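# Close the door until it latches, keeping the taped area clear

## Task

Push the door fully shut so that it latches. When you finish, no object other than the robot and the door may be even partly within the yellow tape on the floor; touching the tape line itself is acceptable. The coffee table must be standing upright, and the robot must not have toppled or be left leaning. The door must stay shut on its own, not because the robot is holding it.

## Robot and tools

Robot: a Hello Robot Stretch 3 in a physics simulation. It has a two-wheeled base (0.33 m long, 0.34 m wide), a lift that runs up a mast, and a single arm that telescopes out to the robot's RIGHT. The arm cannot reach forward, so to move the gripper forward you drive the base. The base cannot move sideways. A spin on the spot pivots about the point between the wheels, 0.05 m behind the front edge. With the arm pulled in and the wrist folded, the spin sweeps a 0.28 m radius; an unfolded, level wrist reaches past that. Occasionally a loose object gets nudged by something other than you.

Frames: base frame origin is on the floor between the drive wheels, x forward, y left, z up. hand_pose is reported in this frame, at the point where closed fingertips meet. Odometry frame is the base frame at the start. Heading is positive to the left, in -3.142 to 3.142.

execute_actions takes "actions", a list run in order; an empty list just returns the current state and images. Each action is {"robot": ..., "steps": n, "until": ...}. steps is 1 to 450 control steps at 30 per second (default 1); {"steps": n} alone waits. "robot" holds "base", "joints", or both, plus optional "contact_limits"; motions start together and keep going after the action ends. It can instead be a list of up to 8 commands run one after another, which may include {"pause_s": s} (s at most 15), or {"stop": true}, which brakes everything and clears the queue.

base holds exactly one key: translate_m is a relative straight drive in metres from where the base is when that command begins, positive forward, magnitude at most 1; rotate_rad is a relative turn in radians, positive counter-clockwise seen from above, magnitude at most 3.2.

joints holds absolute targets by name; unnamed joints keep their targets. Ranges: lift_m 0 to 1.1 (arm height); arm_m 0 to 0.52 (extension); wrist_yaw_rad -1.345 to 4.42 (0 along the arm, positive toward the front, 3.0 folded over the base); wrist_pitch_rad -1.57 to 0.451 (negative tips fingers down); wrist_roll_rad -2.911 to 2.911; gripper_m -0.089 to 0.179 (larger is wider; actual gap is 0.007 to 0.025 m smaller, zero below 0.007); head_pan_rad -3.953 to 1.73 (0 forward, positive left, -1.57 looks along the arm); head_tilt_rad -1.53 to 0.419 (negative looks down). Any out-of-range number or invalid action rejects the whole call.

contact_limits: {"arm_m": e}, e in 1 to 100 percent motor effort, makes the arm halt with contact_stop at that push (negative sense when retracting); it lasts until arm_m's next command and is capped at the shown maximum.

until ends an action early once all its conditions hold. {"robot": {"status": "ended"}} waits until nothing is moving and no queue runs. Fields such as lift_m, lift_m_goal, lift_m_status, base_status, translate_m, rotate_rad, x, y, heading, refusals, queue, queue_left take [op, value] with "=", "!=", "<", "<=", ">", ">="; statuses take a word or ["!=","moving"]. Numbers compare as printed (three decimals, four for base values), so avoid "=". "any" instead of "robot" fires when any one motion or the queue finishes.

Speed: the base reaches 0.30 m/s and 1.9 rad/s only when lift_m < 0.30, arm_m < 0.03 and wrist_yaw_rad > 2.54; otherwise 0.10 m/s and 0.63 rad/s. New commands act immediately, replacing same-kind goals and discarding the rest of an old queue. A queued step begins after the previous one ends done (off_target also passes for base and gripper); other endings drop the rest.

Gripper: close below the object's width to grip; open at least 0.02 above the touch value to release. Readings and done do not confirm a grasp.

Safety: fold or unfold the wrist only with lift_m 0.32 to 0.95, wrist_pitch_rad -0.4, roll near 0; once folded the lift may go to 0.25. With wrist_yaw_rad below -0.4 keep pitch at -0.5 or lower. Pushing something rigid with the gripper above roughly 0.45 m can tip the robot; raised contact limits lower that height, and a repeat push after contact_stop is riskier. Driving while holding or pushing an immovable thing, or snagging furniture (especially reversing), can tip it: reverse the last move in small steps, pull the gripper free, and drop lift_m to about 0.2 if still leaning. Avoid slams, hard hits, drops and knocking the table over.

Results: base_status shows progress as (translate_m done of goal). joint_goals, joint_status (moving, done, off_target, contact_stop, time_out, stopped, not_commanded, torque_fault), measured_speeds, motor_effort (percent, peak in brackets, with fixed bias), refusals, queue and queue_left. contact_stop leaves the joint slack until its next command. on_its_own appears when the robot's goal differs from yours, a joint is slack or servo-off, an effort is abnormal at rest, or base_tilt has shifted 3 degrees or more. A wrist servo may shut off for 10 s after hard pushing; wait with steps. Lines beginning refused:, dropped: (indices from 0) or replaced: explain queue issues. lidar_m: 12 distances, 30-degree sectors from straight ahead counter-clockwise (4th left, 7th behind, 10th right), plane 0.17 m high. wrist_depth_mm and head_depth_mm: 7x7 median depths in mm. base_odometry counts wheel turns; base_tilt gives forward/right lean in degrees.

Cameras: head_camera and nav_camera move with the head; wrist_camera is on the gripper. zoom_image takes camera and region [x0, y0, x1, y1] in pixels, at most 504 by 504, to enlarge the latest image.

finished_scene takes scene (an integer) and ends it irreversibly; wait for every motion to end first, since the final hold brakes anything still moving.

Each tool is called after "Call:" as name(argument=value, ...) on one line, values as JSON.

## Session

Call:
execute_actions(actions=[])

Scene clock: 0.00 s.
robot.base_odometry: x=+0.000 y=+0.000 heading=+0.000 (m, m, rad; robot's odometry frame)
robot.turned_by_wheels: +0.000 (rad since the last result)
robot.turned_by_imu: +0.000 (rad since the last result)
robot.base_tilt: forward=-0.8 right=+0.0 (deg)
robot.lidar_m: 1.48 2.89 1.43 1.55 1.45 0.88 0.78 0.78 0.93 0.98 0.98 1.17
robot.head_depth_mm: 1795 1362 1367 1372 1377 1384 1395 / 1890 1374 1381 1384 1395 1406 1412 / 1924 1386 1386 1409 1411 1429 1427 / 1916 1402 1404 1414 1427 1439 1439 / 1930 1415 1414 1440 1440 1446 1464 / 1946 2780 2750 2833 2792 2834 2014 / 1950 2728 2729 2729 2795 2765 1987
robot.base_status: not_commanded
robot.joint_positions: lift_m=+0.406 arm_m=-0.001 wrist_yaw_rad=+3.043 wrist_pitch_rad=-0.380 wrist_roll_rad=-0.006 gripper_m=+0.037 head_pan_rad=-0.007 head_tilt_rad=-0.016
robot.joint_goals: lift_m=+0.406 arm_m=-0.001 wrist_yaw_rad=+3.043 wrist_pitch_rad=-0.380 wrist_roll_rad=-0.006 gripper_m=+0.037 head_pan_rad=-0.007 head_tilt_rad=-0.016
robot.joint_status: lift_m=not_commanded arm_m=not_commanded wrist_yaw_rad=not_commanded wrist_pitch_rad=not_commanded wrist_roll_rad=not_commanded gripper_m=not_commanded head_pan_rad=not_commanded head_tilt_rad=not_commanded
robot.measured_speeds: translate_m=+0.000 rotate_rad=+0.000 lift_m=+0.000 arm_m=+0.000 wrist_yaw_rad=+0.000 wrist_pitch_rad=+0.000 wrist_roll_rad=+0.000 head_pan_rad=+0.000 head_tilt_rad=+0.000
robot: refusals=0 queue=idle queue_left=0
robot.motor_effort: left_wheel=+0 right_wheel=+0 lift_m=+24 arm_m=+0 wrist_yaw_rad=+0 wrist_pitch_rad=+6 wrist_roll_rad=+0 gripper_m=+1 head_pan_rad=+0 head_tilt_rad=+1 (%)
robot.hand_pose: x=+0.0012 y=+0.0842 z=+0.4278 quat_wxyz=(+0.167, +0.698, +0.100, +0.689) (m; robot's base frame)
robot.wrist_depth_mm: - - - - - - - / - 977 - - - - - / - - - - - - - / 891 867 991 - - - - / 735 753 - 790 815 827 859 / 625 626 636 651 684 699 707 / 536 550 - 583 576 589 598
pictures: head_camera (sideways: a quarter turn clockwise sets it upright), nav_camera (sideways: a quarter turn counterclockwise sets it upright), wrist_camera
Images, in order (width x height): head_camera 896x504, nav_camera 672x504, wrist_camera 644x364.

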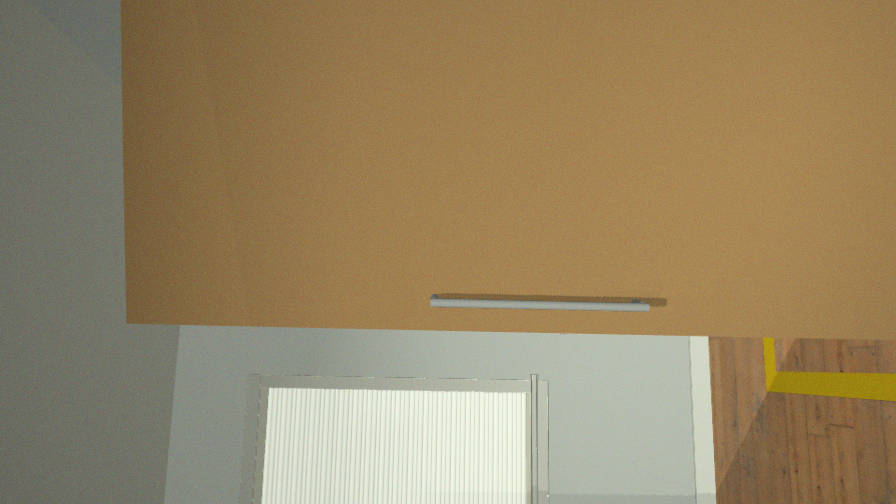

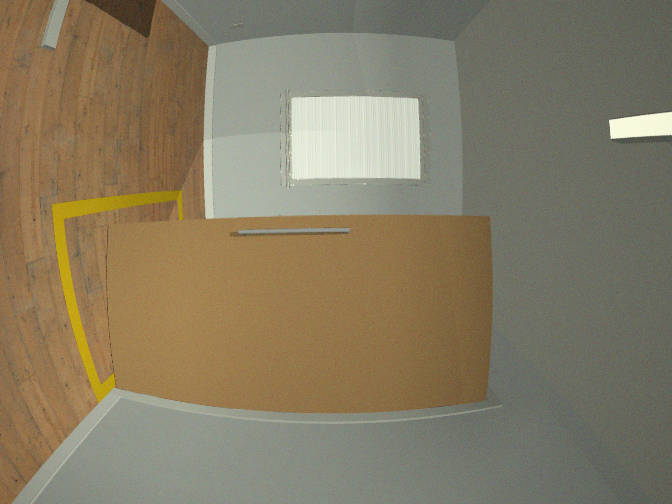

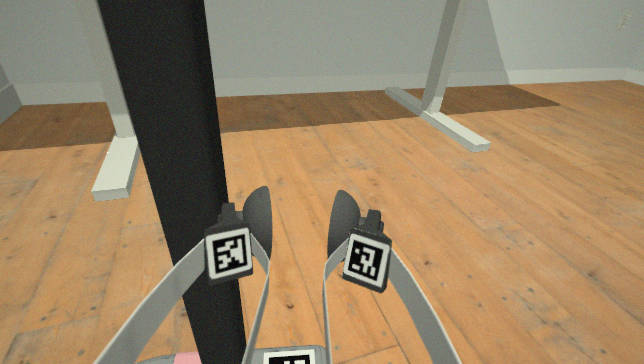

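Call:
execute_actions(actions=[{"robot":{"joints":{"lift_m":0.26,"head_pan_rad":0.6,"head_tilt_rad":-0.6}},"steps":200,"until":{"robot":{"status":"ended"}}}])

Scene clock: 2.87 s.
robot.base_odometry: x=+0.000 y=+0.000 heading=+0.000 (m, m, rad; robot's odometry frame)
robot.turned_by_wheels: +0.000 (rad since the last result)
robot.turned_by_imu: +0.000 (rad since the last result)
robot.base_tilt: forward=-0.9 right=+0.0 (deg)
robot.lidar_m: 1.48 2.89 1.43 1.55 1.45 0.88 0.78 0.78 0.93 0.98 0.98 1.17
robot.head_depth_mm: 2400 2616 2818 2229 1734 1408 1198 / 2467 2725 2916 2223 1725 1414 1201 / 2591 2854 3074 2218 1739 1422 1195 / 2722 2983 3088 2241 1734 1420 1194 / 2571 2790 2886 2209 1734 1418 1196 / 2176 2290 2545 2206 1684 1413 1196 / 1897 1938 2137 2124 1682 1420 1201
robot.base_status: not_commanded
robot.joint_positions: lift_m=+0.261 arm_m=-0.001 wrist_yaw_rad=+3.043 wrist_pitch_rad=-0.380 wrist_roll_rad=-0.006 gripper_m=+0.037 head_pan_rad=+0.593 head_tilt_rad=-0.592
robot.joint_goals: lift_m=+0.260 arm_m=-0.001 wrist_yaw_rad=+3.043 wrist_pitch_rad=-0.380 wrist_roll_rad=-0.006 gripper_m=+0.037 head_pan_rad=+0.600 head_tilt_rad=-0.600
robot.joint_status: lift_m=done arm_m=not_commanded wrist_yaw_rad=not_commanded wrist_pitch_rad=not_commanded wrist_roll_rad=not_commanded gripper_m=not_commanded head_pan_rad=done head_tilt_rad=done
robot.measured_speeds: translate_m=+0.000 rotate_rad=+0.000 lift_m=+0.000 arm_m=+0.000 wrist_yaw_rad=+0.000 wrist_pitch_rad=+0.000 wrist_roll_rad=+0.000 head_pan_rad=+0.000 head_tilt_rad=+0.000
robot: refusals=0 queue=done queue_left=0
robot.motor_effort: left_wheel=+0(0) right_wheel=+0(0) lift_m=+14(23) arm_m=+0(0) wrist_yaw_rad=+0(0) wrist_pitch_rad=+6(6) wrist_roll_rad=+0(0) gripper_m=-2(1) head_pan_rad=+3(28) head_tilt_rad=-3(23) (%)
robot.hand_pose: x=+0.0012 y=+0.0842 z=+0.2818 quat_wxyz=(+0.168, +0.698, +0.100, +0.689) (m; robot's base frame)
robot.wrist_depth_mm: - - - - - - - / - 966 - - - - - / 832 811 914 963 - - - / 652 670 741 728 756 772 798 / 531 540 - 577 595 606 627 / 462 - - - 491 506 516 / - - - - 422 431 437
pictures: head_camera (sideways: a quarter turn clockwise sets it upright), nav_camera (sideways: a quarter turn counterclockwise sets it upright), wrist_camera
Images, in order (width x height): head_camera 896x504, nav_camera 672x504, wrist_camera 644x364.

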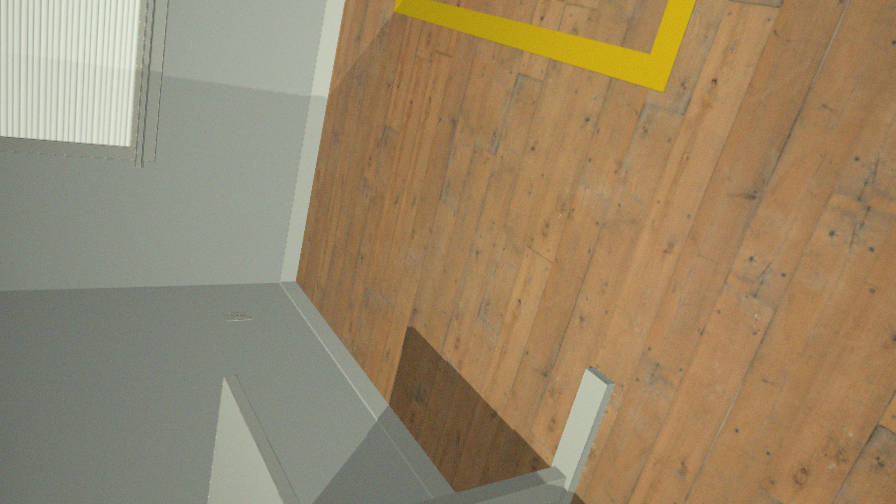

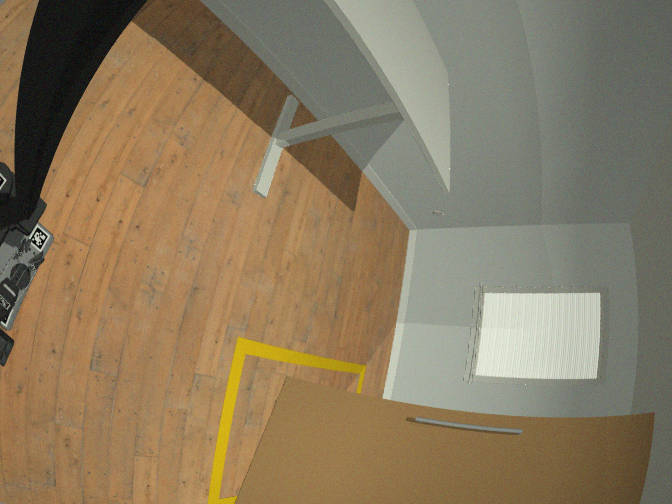

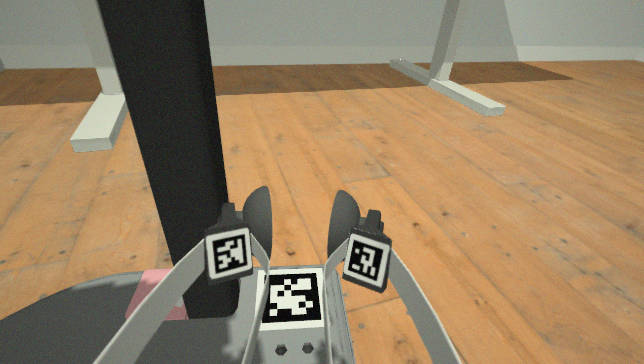

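Call:
execute_actions(actions=[{"robot":[{"base":{"rotate_rad":0.37},"joints":{"head_pan_rad":-1.2,"head_tilt_rad":-0.8}},{"base":{"translate_m":1.0}},{"base":{"translate_m":0.8}}],"steps":450,"until":{"robot":{"status":"ended"}}}])

Scene clock: 17.13 s.
robot.base_odometry: x=+1.678 y=+0.651 heading=+0.370 (m, m, rad; robot's odometry frame)
robot.turned_by_wheels: +0.370 (rad since the last result)
robot.turned_by_imu: +0.378 (rad since the last result)
robot.base_tilt: forward=-1.0 right=+0.1 (deg)
robot.lidar_m: 1.22 1.34 1.29 1.28 1.17 2.18 2.55 0.46 0.45 0.93 0.98 1.23
robot.head_depth_mm: 1092 2573 2177 1748 1462 1273 1115 / 1134 1268 1470 1449 1465 1268 1120 / 1204 1368 1582 1410 1441 1276 1113 / 1289 1478 1745 1659 1479 1268 1109 / 1372 1587 1910 1762 1478 1284 1120 / 1432 1587 1796 1772 1473 1267 1109 / 1293 1413 1573 1678 1490 1276 1122
robot.base_status: done (translate_m +0.8000 of +0.8000)
robot.joint_positions: lift_m=+0.261 arm_m=-0.001 wrist_yaw_rad=+3.043 wrist_pitch_rad=-0.380 wrist_roll_rad=-0.006 gripper_m=+0.037 head_pan_rad=-1.193 head_tilt_rad=-0.790
robot.joint_goals: lift_m=+0.260 arm_m=-0.001 wrist_yaw_rad=+3.043 wrist_pitch_rad=-0.380 wrist_roll_rad=-0.006 gripper_m=+0.037 head_pan_rad=-1.200 head_tilt_rad=-0.800
robot.joint_status: lift_m=done arm_m=not_commanded wrist_yaw_rad=not_commanded wrist_pitch_rad=not_commanded wrist_roll_rad=not_commanded gripper_m=not_commanded head_pan_rad=done head_tilt_rad=done
robot.measured_speeds: translate_m=+0.000 rotate_rad=+0.000 lift_m=+0.000 arm_m=+0.000 wrist_yaw_rad=+0.000 wrist_pitch_rad=+0.000 wrist_roll_rad=+0.000 head_pan_rad=+0.000 head_tilt_rad=+0.000
robot: refusals=0 queue=done queue_left=0
robot.motor_effort: left_wheel=-3(10) right_wheel=+2(8) lift_m=+13(14) arm_m=+0(0) wrist_yaw_rad=-1(0) wrist_pitch_rad=+6(6) wrist_roll_rad=+0(0) gripper_m=+0(1) head_pan_rad=-4(34) head_tilt_rad=-3(14) (%)
robot.hand_pose: x=+0.0012 y=+0.0842 z=+0.2818 quat_wxyz=(+0.168, +0.698, +0.100, +0.689) (m; robot's base frame)
robot.wrist_depth_mm: - - - - - - - / - - - - - - - / 844 868 920 950 - - - / 647 669 737 725 756 783 805 / 530 541 - 580 600 614 629 / 462 - - - 489 505 519 / - - - - 421 430 438
pictures: head_camera (sideways: a quarter turn clockwise sets it upright), nav_camera (sideways: a quarter turn counterclockwise sets it upright), wrist_camera
Images, in order (width x height): head_camera 896x504, nav_camera 672x504, wrist_camera 644x364.

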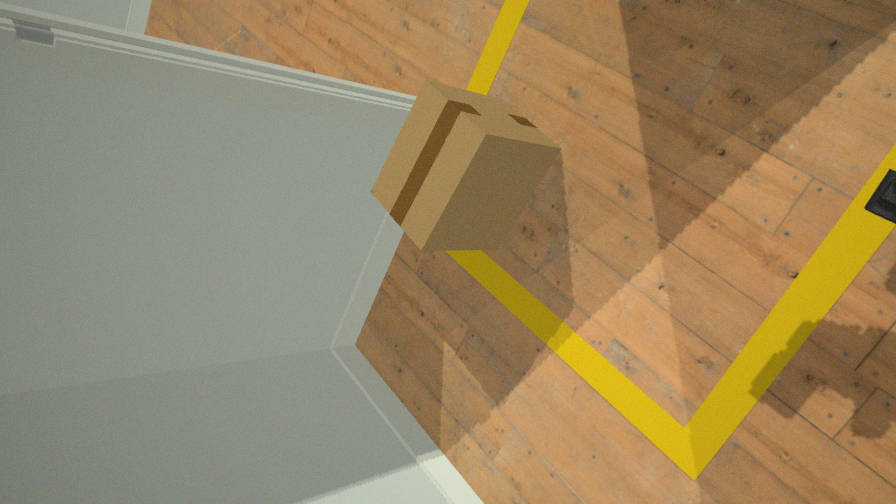

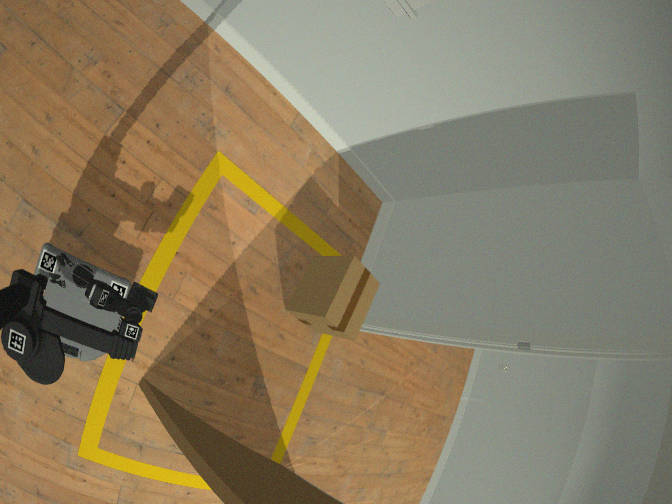

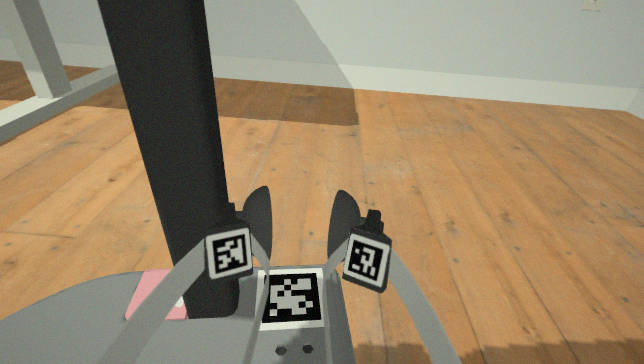

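Call:
execute_actions(actions=[{"robot":{"joints":{"head_pan_rad":-1.75,"head_tilt_rad":-0.75}},"steps":200,"until":{"robot":{"status":"ended"}}}])

Scene clock: 18.93 s.
robot.base_odometry: x=+1.678 y=+0.651 heading=+0.370 (m, m, rad; robot's odometry frame)
robot.turned_by_wheels: +0.000 (rad since the last result)
robot.turned_by_imu: +0.000 (rad since the last result)
robot.base_tilt: forward=-0.9 right=+0.2 (deg)
robot.lidar_m: 1.23 1.34 1.29 1.28 1.17 2.19 2.56 0.46 0.45 0.93 0.98 1.23
robot.head_depth_mm: 2903 3052 2271 1396 980 838 1105 / 2939 3086 2277 1813 1507 1295 1107 / 2972 3081 2271 1828 1509 1285 1129 / 2964 3132 2289 1825 1514 1299 1130 / 2961 3101 2280 1827 1510 1285 1128 / 2974 2957 1498 1434 1419 1299 1125 / 1078 1217 1416 1439 1454 1291 1126
robot.base_status: done (translate_m +0.8000 of +0.8000)
robot.joint_positions: lift_m=+0.261 arm_m=-0.001 wrist_yaw_rad=+3.043 wrist_pitch_rad=-0.380 wrist_roll_rad=-0.006 gripper_m=+0.037 head_pan_rad=-1.743 head_tilt_rad=-0.755
robot.joint_goals: lift_m=+0.260 arm_m=-0.001 wrist_yaw_rad=+3.043 wrist_pitch_rad=-0.380 wrist_roll_rad=-0.006 gripper_m=+0.037 head_pan_rad=-1.750 head_tilt_rad=-0.750
robot.joint_status: lift_m=done arm_m=not_commanded wrist_yaw_rad=not_commanded wrist_pitch_rad=not_commanded wrist_roll_rad=not_commanded gripper_m=not_commanded head_pan_rad=done head_tilt_rad=done
robot.measured_speeds: translate_m=+0.000 rotate_rad=+0.000 lift_m=+0.000 arm_m=+0.000 wrist_yaw_rad=+0.000 wrist_pitch_rad=+0.000 wrist_roll_rad=+0.000 head_pan_rad=+0.000 head_tilt_rad=+0.000
robot: refusals=0 queue=done queue_left=0
robot.motor_effort: left_wheel=-2(2) right_wheel=+2(2) lift_m=+13(13) arm_m=+0(0) wrist_yaw_rad=+0(1) wrist_pitch_rad=+6(6) wrist_roll_rad=+0(0) gripper_m=-1(1) head_pan_rad=-3(30) head_tilt_rad=+1(5) (%)
robot.hand_pose: x=+0.0012 y=+0.0842 z=+0.2818 quat_wxyz=(+0.168, +0.698, +0.100, +0.689) (m; robot's base frame)
robot.wrist_depth_mm: - - - - - - - / - - - - - - - / 834 858 925 967 989 - - / 657 663 737 719 750 775 798 / 535 539 - 573 596 611 631 / 463 - - - 492 508 519 / - - - - 421 428 434
pictures: head_camera (sideways: a quarter turn clockwise sets it upright), nav_camera (sideways: a quarter turn counterclockwise sets it upright), wrist_camera
Images, in order (width x height): head_camera 896x504, nav_camera 672x504, wrist_camera 644x364.

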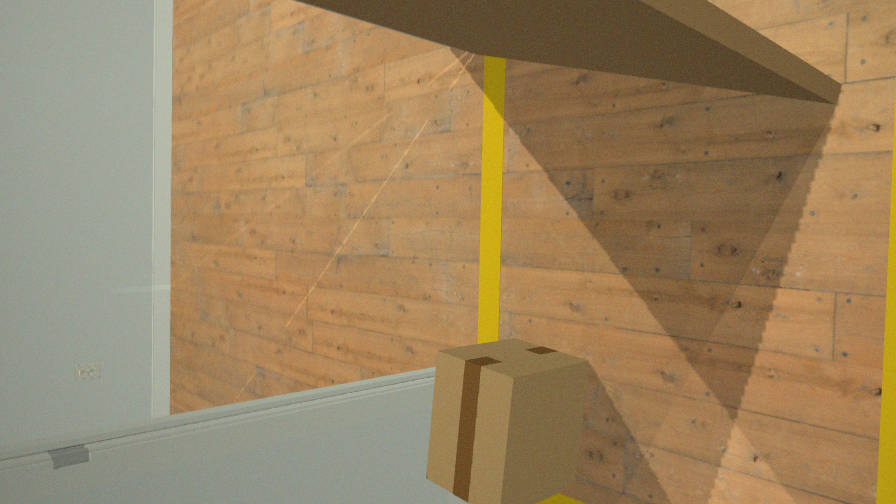

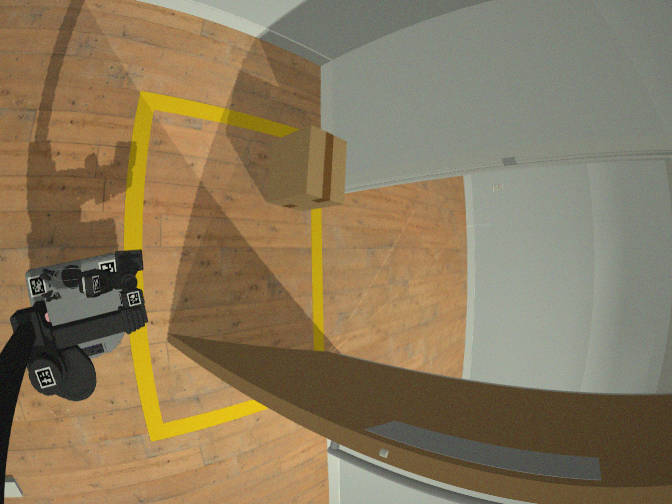

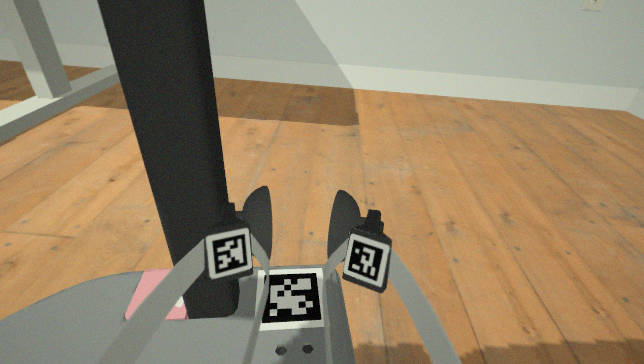

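Call:
execute_actions(actions=[{"robot":[{"base":{"translate_m":0.08},"joints":{"head_pan_rad":-0.2,"head_tilt_rad":-1.0}},{"base":{"rotate_rad":-1.85}},{"base":{"translate_m":0.45}}],"steps":450,"until":{"robot":{"status":"ended"}}}])

Scene clock: 38.40 s.
robot.base_odometry: x=+1.794 y=+0.232 heading=-1.480 (m, m, rad; robot's odometry frame)
robot.turned_by_wheels: -1.850 (rad since the last result)
robot.turned_by_imu: -1.835 (rad since the last result)
robot.base_tilt: forward=-0.8 right=+0.1 (deg)
robot.lidar_m: 3.08 0.52 0.59 1.19 1.21 1.54 1.71 1.51 2.21 0.27 0.30 0.48
robot.head_depth_mm: 879 843 843 846 841 843 841 / 2402 1979 1370 1313 1276 1166 1093 / 2406 1989 1713 1495 1327 1192 1107 / 2442 2027 1705 1483 1316 1195 1099 / 2429 2011 1724 1501 1323 1196 1102 / 2455 2011 1719 1504 1329 1199 1086 / 2435 2028 1728 1507 1103 1176 1090
robot.base_status: done (translate_m +0.4500 of +0.4500)
robot.joint_positions: lift_m=+0.261 arm_m=-0.001 wrist_yaw_rad=+3.043 wrist_pitch_rad=-0.380 wrist_roll_rad=-0.006 gripper_m=+0.037 head_pan_rad=-0.207 head_tilt_rad=-0.989
robot.joint_goals: lift_m=+0.260 arm_m=-0.001 wrist_yaw_rad=+3.043 wrist_pitch_rad=-0.380 wrist_roll_rad=-0.006 gripper_m=+0.037 head_pan_rad=-0.200 head_tilt_rad=-1.000
robot.joint_status: lift_m=done arm_m=not_commanded wrist_yaw_rad=not_commanded wrist_pitch_rad=not_commanded wrist_roll_rad=not_commanded gripper_m=not_commanded head_pan_rad=done head_tilt_rad=done
robot.measured_speeds: translate_m=+0.000 rotate_rad=+0.000 lift_m=+0.000 arm_m=+0.000 wrist_yaw_rad=+0.000 wrist_pitch_rad=+0.000 wrist_roll_rad=+0.000 head_pan_rad=+0.000 head_tilt_rad=+0.000
robot: refusals=0 queue=done queue_left=0
robot.motor_effort: left_wheel=+1(14) right_wheel=-1(10) lift_m=+14(14) arm_m=+0(0) wrist_yaw_rad=-1(1) wrist_pitch_rad=+6(6) wrist_roll_rad=+0(0) gripper_m=-1(1) head_pan_rad=+2(31) head_tilt_rad=-4(19) (%)
robot.hand_pose: x=+0.0012 y=+0.0842 z=+0.2818 quat_wxyz=(+0.168, +0.698, +0.100, +0.689) (m; robot's base frame)
robot.wrist_depth_mm: 989 - - - - - 768 / - - - - - 640 531 / 834 859 937 951 - 599 449 / 644 676 737 727 745 607 494 / 533 545 - 574 596 568 569 / 460 - - - 493 503 515 / - - - - 422 427 441
pictures: head_camera (sideways: a quarter turn clockwise sets it upright), nav_camera (sideways: a quarter turn counterclockwise sets it upright), wrist_camera
Images, in order (width x height): head_camera 896x504, nav_camera 672x504, wrist_camera 644x364.

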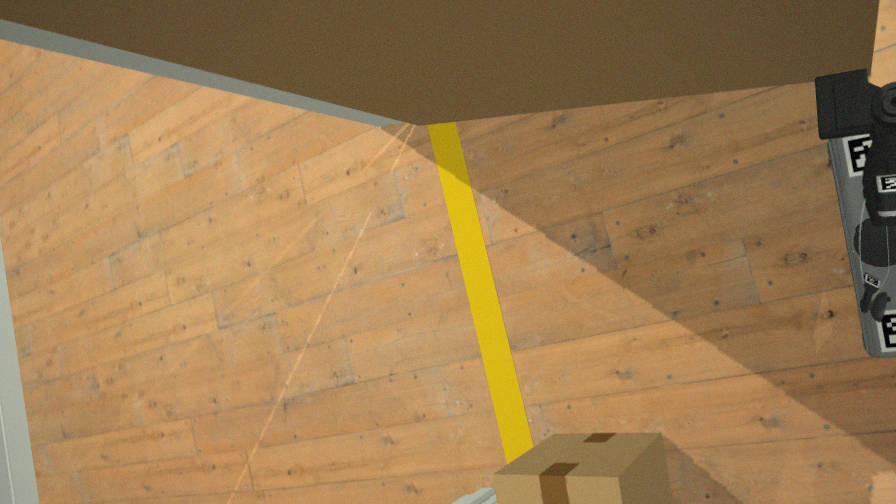

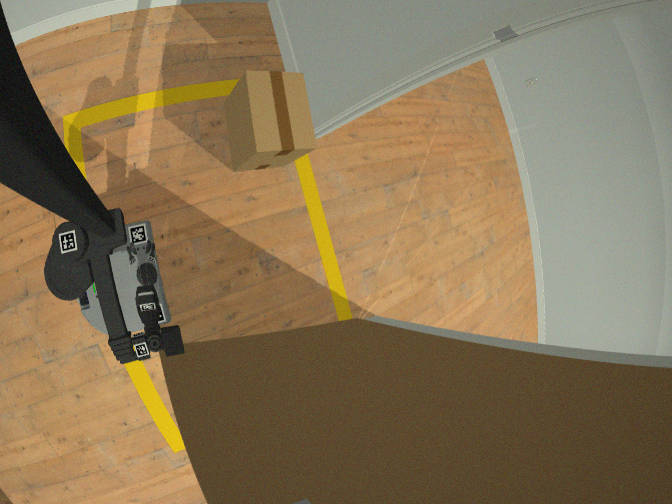

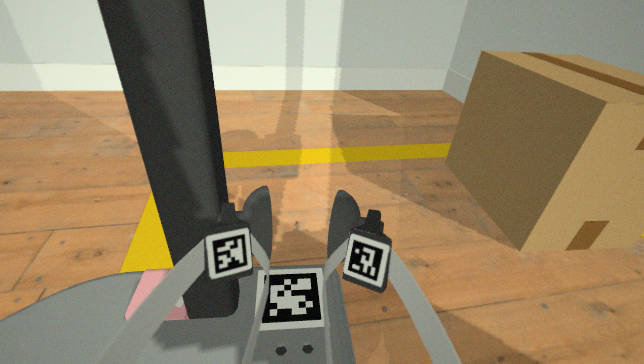

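Call:
execute_actions(actions=[{"robot":[{"base":{"translate_m":0.53},"joints":{"head_pan_rad":-0.1,"head_tilt_rad":-1.1}},{"base":{"rotate_rad":1.68}}],"steps":450,"until":{"robot":{"status":"ended"}}}])

Scene clock: 46.40 s.
robot.base_odometry: x=+1.842 y=-0.296 heading=+0.200 (m, m, rad; robot's odometry frame)
robot.turned_by_wheels: +1.680 (rad since the last result)
robot.turned_by_imu: +1.672 (rad since the last result)
robot.base_tilt: forward=-0.8 right=+0.1 (deg)
robot.lidar_m: 0.32 1.29 1.76 2.24 0.42 0.36 0.36 0.42 2.64 2.54 1.78 0.32
robot.head_depth_mm: 727 754 776 889 1260 1165 1071 / 1018 1080 1144 1200 1259 1174 - / 1213 1468 1545 1118 1103 1173 - / 1204 1465 1582 1106 1045 1177 - / 1193 1455 1579 1407 1265 1182 - / 1194 1451 1584 1414 1292 1181 1096 / 1179 1427 1586 1416 1290 1184 1088
robot.base_status: done (rotate_rad +1.6799 of +1.6800)
robot.joint_positions: lift_m=+0.261 arm_m=-0.001 wrist_yaw_rad=+3.043 wrist_pitch_rad=-0.380 wrist_roll_rad=-0.006 gripper_m=+0.037 head_pan_rad=-0.107 head_tilt_rad=-1.087
robot.joint_goals: lift_m=+0.260 arm_m=-0.001 wrist_yaw_rad=+3.043 wrist_pitch_rad=-0.380 wrist_roll_rad=-0.006 gripper_m=+0.037 head_pan_rad=-0.100 head_tilt_rad=-1.100
robot.joint_status: lift_m=done arm_m=not_commanded wrist_yaw_rad=not_commanded wrist_pitch_rad=not_commanded wrist_roll_rad=not_commanded gripper_m=not_commanded head_pan_rad=done head_tilt_rad=done
robot.measured_speeds: translate_m=+0.000 rotate_rad=+0.000 lift_m=+0.000 arm_m=+0.000 wrist_yaw_rad=+0.000 wrist_pitch_rad=+0.000 wrist_roll_rad=+0.000 head_pan_rad=+0.000 head_tilt_rad=+0.000
robot: refusals=0 queue=done queue_left=0
robot.motor_effort: left_wheel=-2(12) right_wheel=+2(13) lift_m=+14(13) arm_m=+0(0) wrist_yaw_rad=+0(1) wrist_pitch_rad=+7(6) wrist_roll_rad=+0(0) gripper_m=+0(1) head_pan_rad=+3(12) head_tilt_rad=-5(13) (%)
robot.hand_pose: x=+0.0012 y=+0.0842 z=+0.2818 quat_wxyz=(+0.168, +0.698, +0.100, +0.689) (m; robot's base frame)
robot.wrist_depth_mm: 366 - - - - - - / 372 455 - - - - - / 384 479 927 949 997 - - / 389 513 733 723 749 781 800 / 407 521 - 573 591 613 629 / 401 - - - 496 510 513 / - - - - 419 430 440
pictures: head_camera (sideways: a quarter turn clockwise sets it upright), nav_camera (sideways: a quarter turn counterclockwise sets it upright), wrist_camera
Images, in order (width x height): head_camera 896x504, nav_camera 672x504, wrist_camera 644x364.

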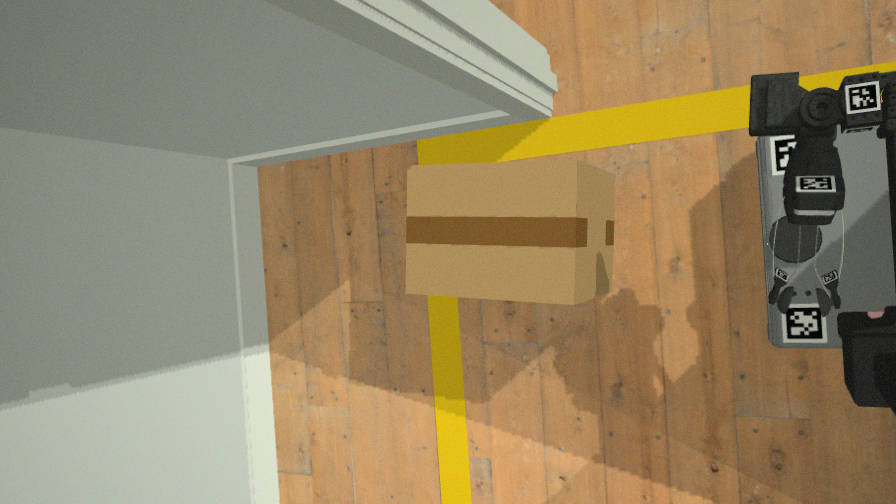

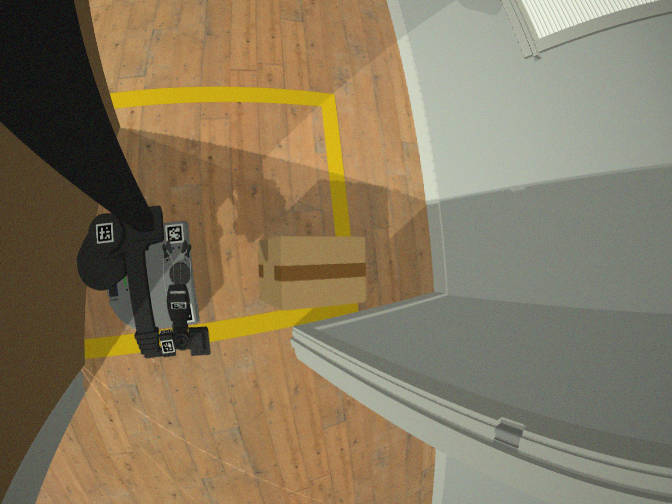

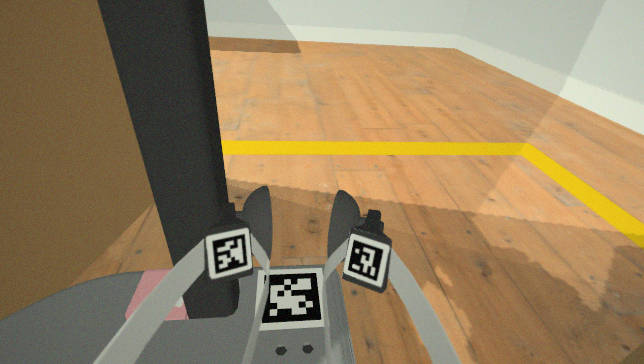

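Call:
execute_actions(actions=[{"robot":[{"base":{"rotate_rad":0.04}},{"base":{"translate_m":0.255}},{"base":{"translate_m":0.15}}],"steps":450,"until":{"robot":{"status":"ended"}}}])

Scene clock: 55.57 s.
robot.base_odometry: x=+2.235 y=-0.200 heading=+0.240 (m, m, rad; robot's odometry frame)
robot.turned_by_wheels: +0.040 (rad since the last result)
robot.turned_by_imu: -0.070 (rad since the last result)
robot.base_tilt: forward=-1.0 right=+0.0 (deg)
robot.lidar_m: - - 1.45 2.23 2.14 0.74 0.73 0.82 2.71 0.28 0.15 -
robot.head_depth_mm: 614 654 698 747 802 892 1077 / 794 884 963 1057 1164 1146 - / 839 1031 1300 1386 1001 919 - / 826 1006 1296 1408 1004 922 - / 813 992 1273 1401 1288 1178 - / 802 972 1235 1418 1288 1184 1098 / 791 959 1205 1409 1294 1181 1089
robot.base_status: done (translate_m +0.1499 of +0.1500)
robot.joint_positions: lift_m=+0.261 arm_m=-0.001 wrist_yaw_rad=+3.043 wrist_pitch_rad=-0.380 wrist_roll_rad=-0.006 gripper_m=+0.037 head_pan_rad=-0.106 head_tilt_rad=-1.088
robot.joint_goals: lift_m=+0.260 arm_m=-0.001 wrist_yaw_rad=+3.043 wrist_pitch_rad=-0.380 wrist_roll_rad=-0.006 gripper_m=+0.037 head_pan_rad=-0.100 head_tilt_rad=-1.100
robot.joint_status: lift_m=done arm_m=not_commanded wrist_yaw_rad=not_commanded wrist_pitch_rad=not_commanded wrist_roll_rad=not_commanded gripper_m=not_commanded head_pan_rad=done head_tilt_rad=done
robot.measured_speeds: translate_m=+0.000 rotate_rad=+0.000 lift_m=+0.000 arm_m=+0.000 wrist_yaw_rad=+0.000 wrist_pitch_rad=+0.000 wrist_roll_rad=+0.000 head_pan_rad=+0.000 head_tilt_rad=+0.000
robot: refusals=0 queue=done queue_left=0
robot.on_its_own: right_wheel is at rest, and its effort (+19) is outside its rest range (-18 to +18)
robot.motor_effort: left_wheel=+7(36) right_wheel=+19(44) lift_m=+14(14) arm_m=+0(0) wrist_yaw_rad=+0(0) wrist_pitch_rad=+7(7) wrist_roll_rad=+0(0) gripper_m=+0(1) head_pan_rad=+3(2) head_tilt_rad=-5(5) (%)
robot.hand_pose: x=+0.0012 y=+0.0842 z=+0.2818 quat_wxyz=(+0.167, +0.698, +0.100, +0.689) (m; robot's base frame)
robot.wrist_depth_mm: - - - - - - 825 / - - - - - - 838 / 848 863 928 964 998 - 831 / 647 661 738 729 743 767 768 / 530 543 - 572 598 615 629 / 461 - - - 152 149 152 / - - - - 154 127 129
pictures: head_camera (sideways: a quarter turn clockwise sets it upright), nav_camera (sideways: a quarter turn counterclockwise sets it upright), wrist_camera
Images, in order (width x height): head_camera 896x504, nav_camera 672x504, wrist_camera 644x364.

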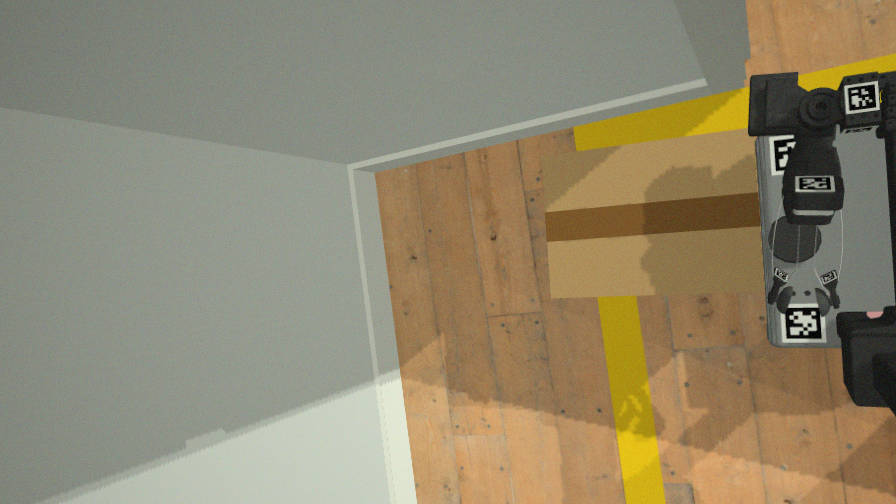

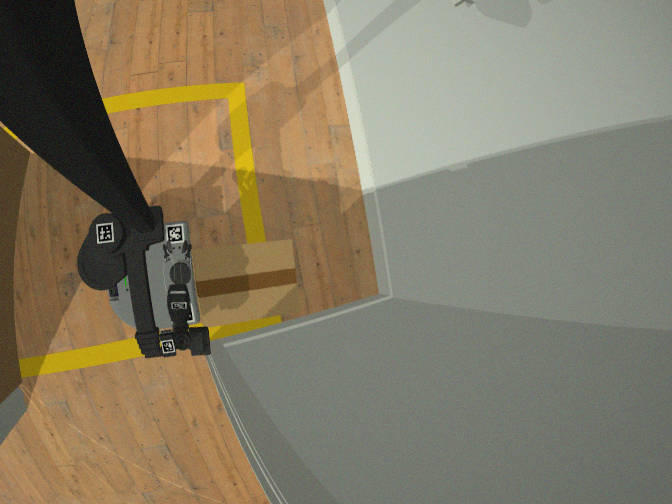

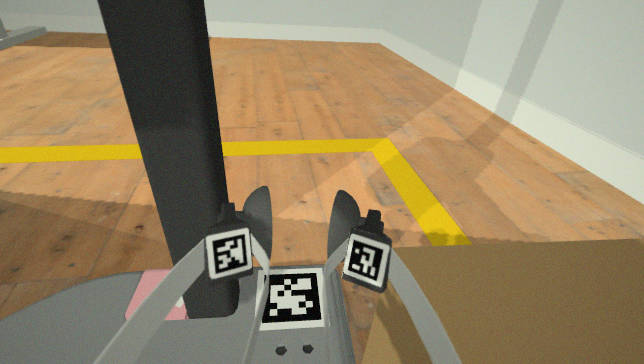

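Call:
execute_actions(actions=[{"robot":[{"base":{"rotate_rad":0.12}},{"base":{"translate_m":0.15}}],"steps":450,"until":{"robot":{"status":"ended"}}}])

Scene clock: 59.83 s.
robot.base_odometry: x=+2.375 y=-0.147 heading=+0.359 (m, m, rad; robot's odometry frame)
robot.turned_by_wheels: +0.120 (rad since the last result)
robot.turned_by_imu: +0.008 (rad since the last result)
robot.base_tilt: forward=-1.0 right=-0.1 (deg)
robot.lidar_m: - - 1.19 2.24 2.22 0.87 0.87 0.97 2.70 0.28 0.15 -
robot.head_depth_mm: 604 641 683 731 779 840 995 / 713 826 946 1039 1152 1115 - / 705 863 1114 1364 1004 914 - / 693 846 1091 1368 1004 917 - / 683 836 1062 1362 1287 1169 - / 675 819 1039 1366 1287 1179 1097 / 662 804 1016 1351 1290 1179 1086
robot.base_status: done (translate_m +0.1499 of +0.1500)
robot.joint_positions: lift_m=+0.261 arm_m=-0.001 wrist_yaw_rad=+3.043 wrist_pitch_rad=-0.380 wrist_roll_rad=-0.006 gripper_m=+0.037 head_pan_rad=-0.106 head_tilt_rad=-1.089
robot.joint_goals: lift_m=+0.260 arm_m=-0.001 wrist_yaw_rad=+3.043 wrist_pitch_rad=-0.380 wrist_roll_rad=-0.006 gripper_m=+0.037 head_pan_rad=-0.100 head_tilt_rad=-1.100
robot.joint_status: lift_m=done arm_m=not_commanded wrist_yaw_rad=not_commanded wrist_pitch_rad=not_commanded wrist_roll_rad=not_commanded gripper_m=not_commanded head_pan_rad=done head_tilt_rad=done
robot.measured_speeds: translate_m=+0.000 rotate_rad=+0.000 lift_m=+0.000 arm_m=+0.000 wrist_yaw_rad=+0.000 wrist_pitch_rad=+0.000 wrist_roll_rad=+0.000 head_pan_rad=+0.000 head_tilt_rad=+0.000
robot: refusals=0 queue=done queue_left=0
robot.on_its_own: right_wheel is at rest, and its effort (+20) is outside its rest range (-18 to +18)
robot.motor_effort: left_wheel=+7(33) right_wheel=+20(44) lift_m=+13(13) arm_m=+0(0) wrist_yaw_rad=+0(0) wrist_pitch_rad=+7(7) wrist_roll_rad=+0(0) gripper_m=+1(1) head_pan_rad=+2(2) head_tilt_rad=-4(4) (%)
robot.hand_pose: x=+0.0012 y=+0.0842 z=+0.2818 quat_wxyz=(+0.168, +0.698, +0.100, +0.689) (m; robot's base frame)
robot.wrist_depth_mm: - - - - - 969 706 / - - - - - 972 714 / 851 867 927 947 - 922 709 / 651 668 724 722 748 773 700 / 533 546 - 567 588 614 634 / 465 - - - 152 149 152 / - - - - 154 127 129
pictures: head_camera (sideways: a quarter turn clockwise sets it upright), nav_camera (sideways: a quarter turn counterclockwise sets it upright), wrist_camera
Images, in order (width x height): head_camera 896x504, nav_camera 672x504, wrist_camera 644x364.

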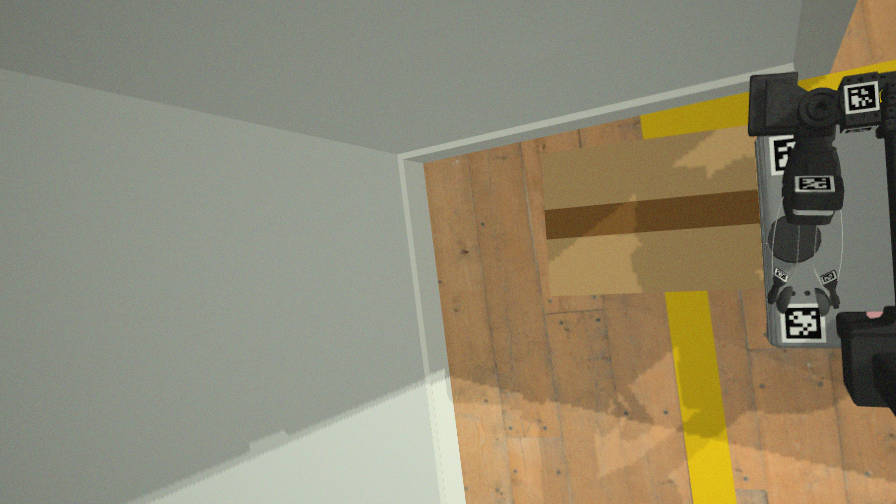

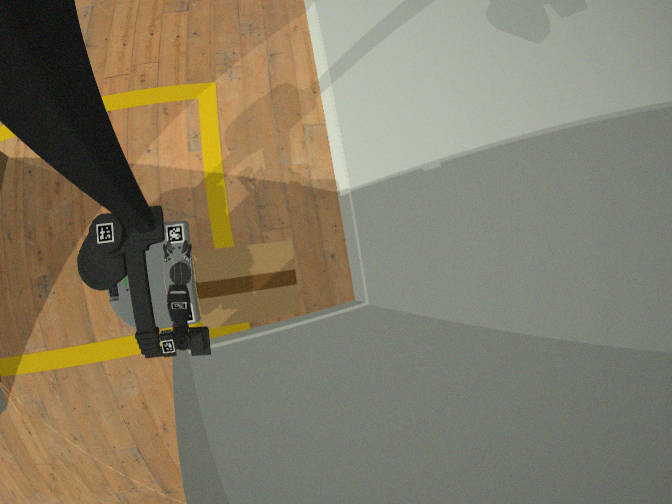

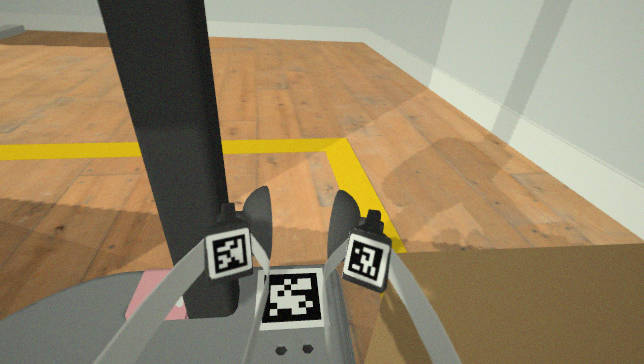

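Call:
execute_actions(actions=[{"robot":[{"base":{"translate_m":0.27}}],"steps":450,"until":{"robot":{"status":"ended"}}}])

Scene clock: 63.57 s.
robot.base_odometry: x=+2.628 y=-0.053 heading=+0.359 (m, m, rad; robot's odometry frame)
robot.turned_by_wheels: +0.000 (rad since the last result)
robot.turned_by_imu: +0.000 (rad since the last result)
robot.base_tilt: forward=-0.9 right=-0.1 (deg)
robot.lidar_m: - - 0.75 1.42 2.31 1.13 1.13 0.40 0.28 0.27 0.15 -
robot.head_depth_mm: 445 545 626 676 727 780 844 / 438 540 699 902 1065 1074 - / 431 528 682 960 1000 920 - / 424 519 667 928 1006 922 - / 419 510 651 901 1257 1175 - / 412 500 637 870 1237 1179 1097 / 407 493 623 847 1247 1181 1087
robot.base_status: done (translate_m +0.2699 of +0.2700)
robot.joint_positions: lift_m=+0.261 arm_m=-0.001 wrist_yaw_rad=+3.043 wrist_pitch_rad=-0.380 wrist_roll_rad=-0.006 gripper_m=+0.037 head_pan_rad=-0.106 head_tilt_rad=-1.089
robot.joint_goals: lift_m=+0.260 arm_m=-0.001 wrist_yaw_rad=+3.043 wrist_pitch_rad=-0.380 wrist_roll_rad=-0.006 gripper_m=+0.037 head_pan_rad=-0.100 head_tilt_rad=-1.100
robot.joint_status: lift_m=done arm_m=not_commanded wrist_yaw_rad=not_commanded wrist_pitch_rad=not_commanded wrist_roll_rad=not_commanded gripper_m=not_commanded head_pan_rad=done head_tilt_rad=done
robot.measured_speeds: translate_m=+0.000 rotate_rad=+0.000 lift_m=+0.000 arm_m=+0.000 wrist_yaw_rad=+0.000 wrist_pitch_rad=+0.000 wrist_roll_rad=+0.000 head_pan_rad=+0.000 head_tilt_rad=+0.000
robot: refusals=0 queue=done queue_left=0
robot.motor_effort: left_wheel=+5(21) right_wheel=+18(34) lift_m=+14(14) arm_m=+0(0) wrist_yaw_rad=+0(1) wrist_pitch_rad=+6(7) wrist_roll_rad=+0(0) gripper_m=-1(1) head_pan_rad=+2(3) head_tilt_rad=-4(4) (%)
robot.hand_pose: x=+0.0012 y=+0.0842 z=+0.2818 quat_wxyz=(+0.168, +0.698, +0.100, +0.689) (m; robot's base frame)
robot.wrist_depth_mm: - - - - 984 606 446 / - - - - 981 623 449 / 836 869 933 963 900 622 449 / 651 667 724 725 753 617 458 / 536 547 - 570 598 580 439 / 464 - - - 152 148 152 / - - - - 154 127 130
pictures: head_camera (sideways: a quarter turn clockwise sets it upright), nav_camera (sideways: a quarter turn counterclockwise sets it upright), wrist_camera
Images, in order (width x height): head_camera 896x504, nav_camera 672x504, wrist_camera 644x364.

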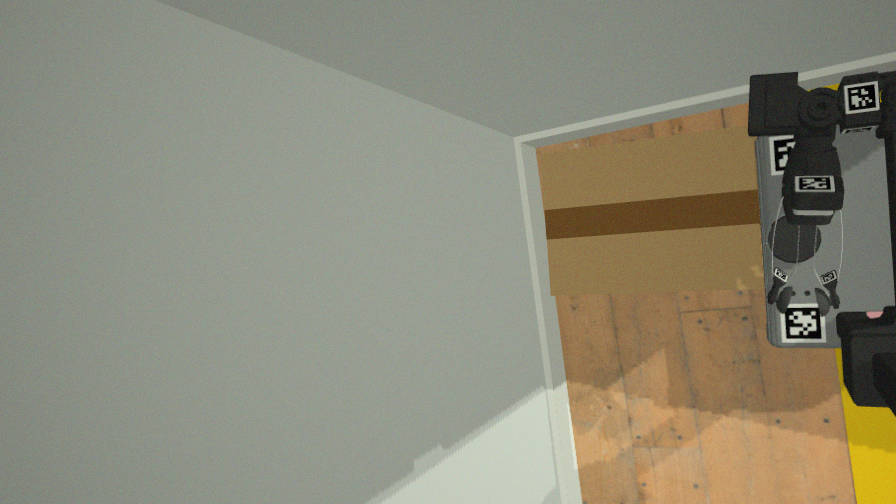

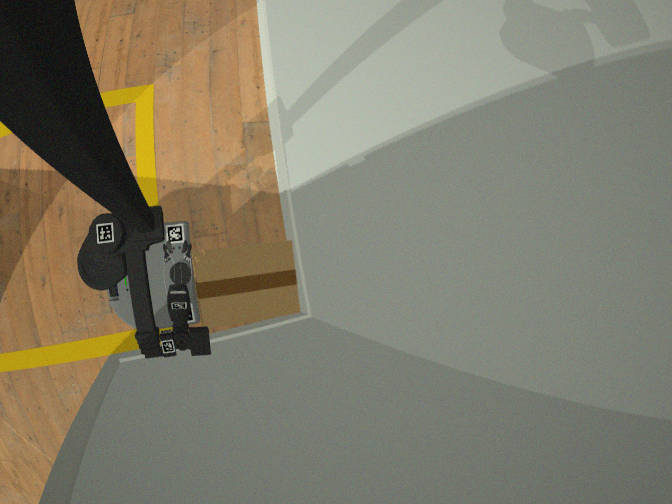

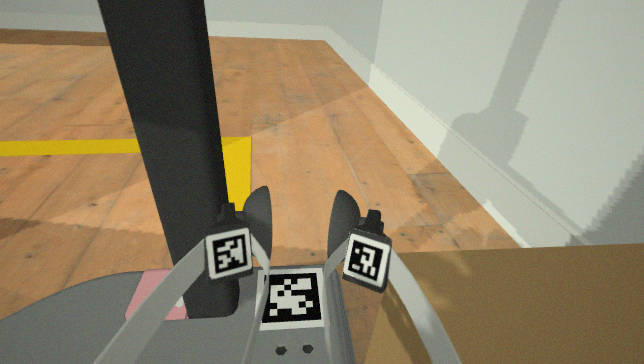

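Call:
execute_actions(actions=[{"robot":[{"base":{"translate_m":-0.17},"joints":{"head_pan_rad":-1.3,"head_tilt_rad":-0.9}},{"base":{"rotate_rad":-0.86}},{"base":{"translate_m":-0.64}},{"base":{"translate_m":-0.64}}],"steps":450,"until":{"robot":{"queue_left":["=",0]}}},{"steps":40}])

Scene clock: 83.23 s.
robot.base_odometry: x=+1.690 y=+0.313 heading=-0.500 (m, m, rad; robot's odometry frame)
robot.turned_by_wheels: -0.860 (rad since the last result)
robot.turned_by_imu: -0.857 (rad since the last result)
robot.base_tilt: forward=-0.1 right=+0.5 (deg)
robot.lidar_m: 1.00 1.08 1.16 1.25 1.57 1.55 1.40 2.38 0.32 0.33 0.68 1.03
robot.head_depth_mm: 368 400 436 485 551 1188 1092 / 438 485 544 614 709 897 1106 / 542 615 711 840 1025 1177 - / 711 844 1028 1319 1347 1220 1100 / 1087 2153 1831 1593 1375 1219 1096 / 2836 2314 1905 1596 1388 1223 1101 / 2744 2310 1895 1597 1391 1222 1089
robot.base_status: moving (translate_m -0.2471 of -0.6400)
robot.joint_positions: lift_m=+0.261 arm_m=-0.001 wrist_yaw_rad=+3.043 wrist_pitch_rad=-0.380 wrist_roll_rad=-0.006 gripper_m=+0.037 head_pan_rad=-1.293 head_tilt_rad=-0.902
robot.joint_goals: lift_m=+0.260 arm_m=-0.001 wrist_yaw_rad=+3.043 wrist_pitch_rad=-0.380 wrist_roll_rad=-0.006 gripper_m=+0.037 head_pan_rad=-1.300 head_tilt_rad=-0.900
robot.joint_status: lift_m=done arm_m=not_commanded wrist_yaw_rad=not_commanded wrist_pitch_rad=not_commanded wrist_roll_rad=not_commanded gripper_m=not_commanded head_pan_rad=done head_tilt_rad=done
robot.measured_speeds: translate_m=-0.294 rotate_rad=+0.000 lift_m=+0.000 arm_m=+0.000 wrist_yaw_rad=+0.000 wrist_pitch_rad=+0.000 wrist_roll_rad=+0.000 head_pan_rad=+0.000 head_tilt_rad=+0.000
robot: refusals=0 queue=running queue_left=0
robot.motor_effort: left_wheel=+0(12) right_wheel=-3(19) lift_m=+14(14) arm_m=-1(1) wrist_yaw_rad=-1(1) wrist_pitch_rad=+7(6) wrist_roll_rad=+0(0) gripper_m=+0(0) head_pan_rad=-3(32) head_tilt_rad=+1(13) (%)
robot.hand_pose: x=+0.0012 y=+0.0841 z=+0.2818 quat_wxyz=(+0.168, +0.698, +0.100, +0.689) (m; robot's base frame)
robot.wrist_depth_mm: - - - - - 975 857 / - - - - - - 911 / 841 861 924 953 990 - 957 / 647 668 738 714 744 774 807 / 533 544 - 574 601 601 622 / 465 - - - 488 505 515 / - - - - 417 431 440
pictures: head_camera (sideways: a quarter turn clockwise sets it upright), nav_camera (sideways: a quarter turn counterclockwise sets it upright), wrist_camera
Images, in order (width x height): head_camera 896x504, nav_camera 672x504, wrist_camera 644x364.

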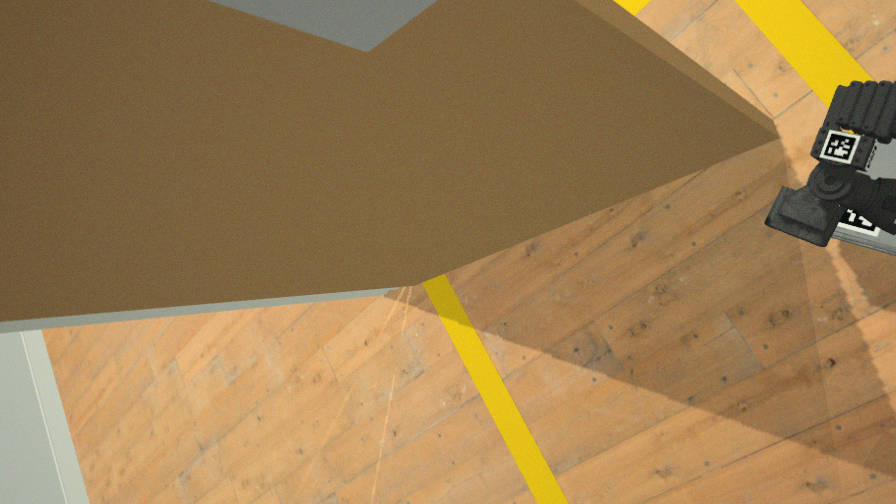

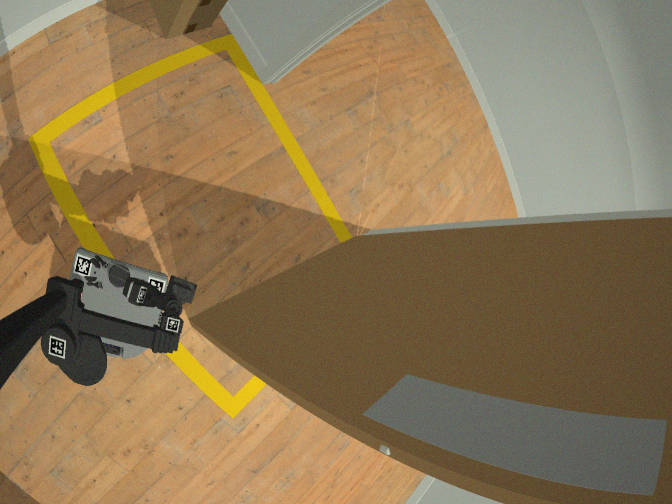

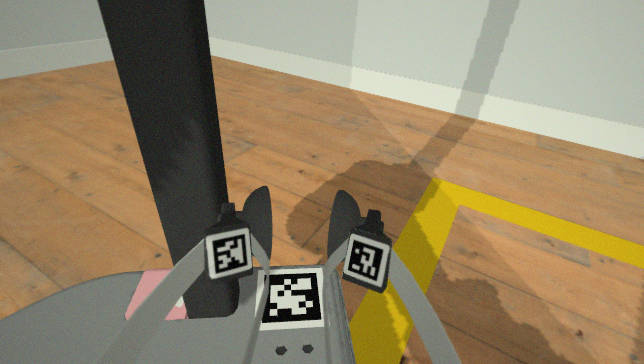

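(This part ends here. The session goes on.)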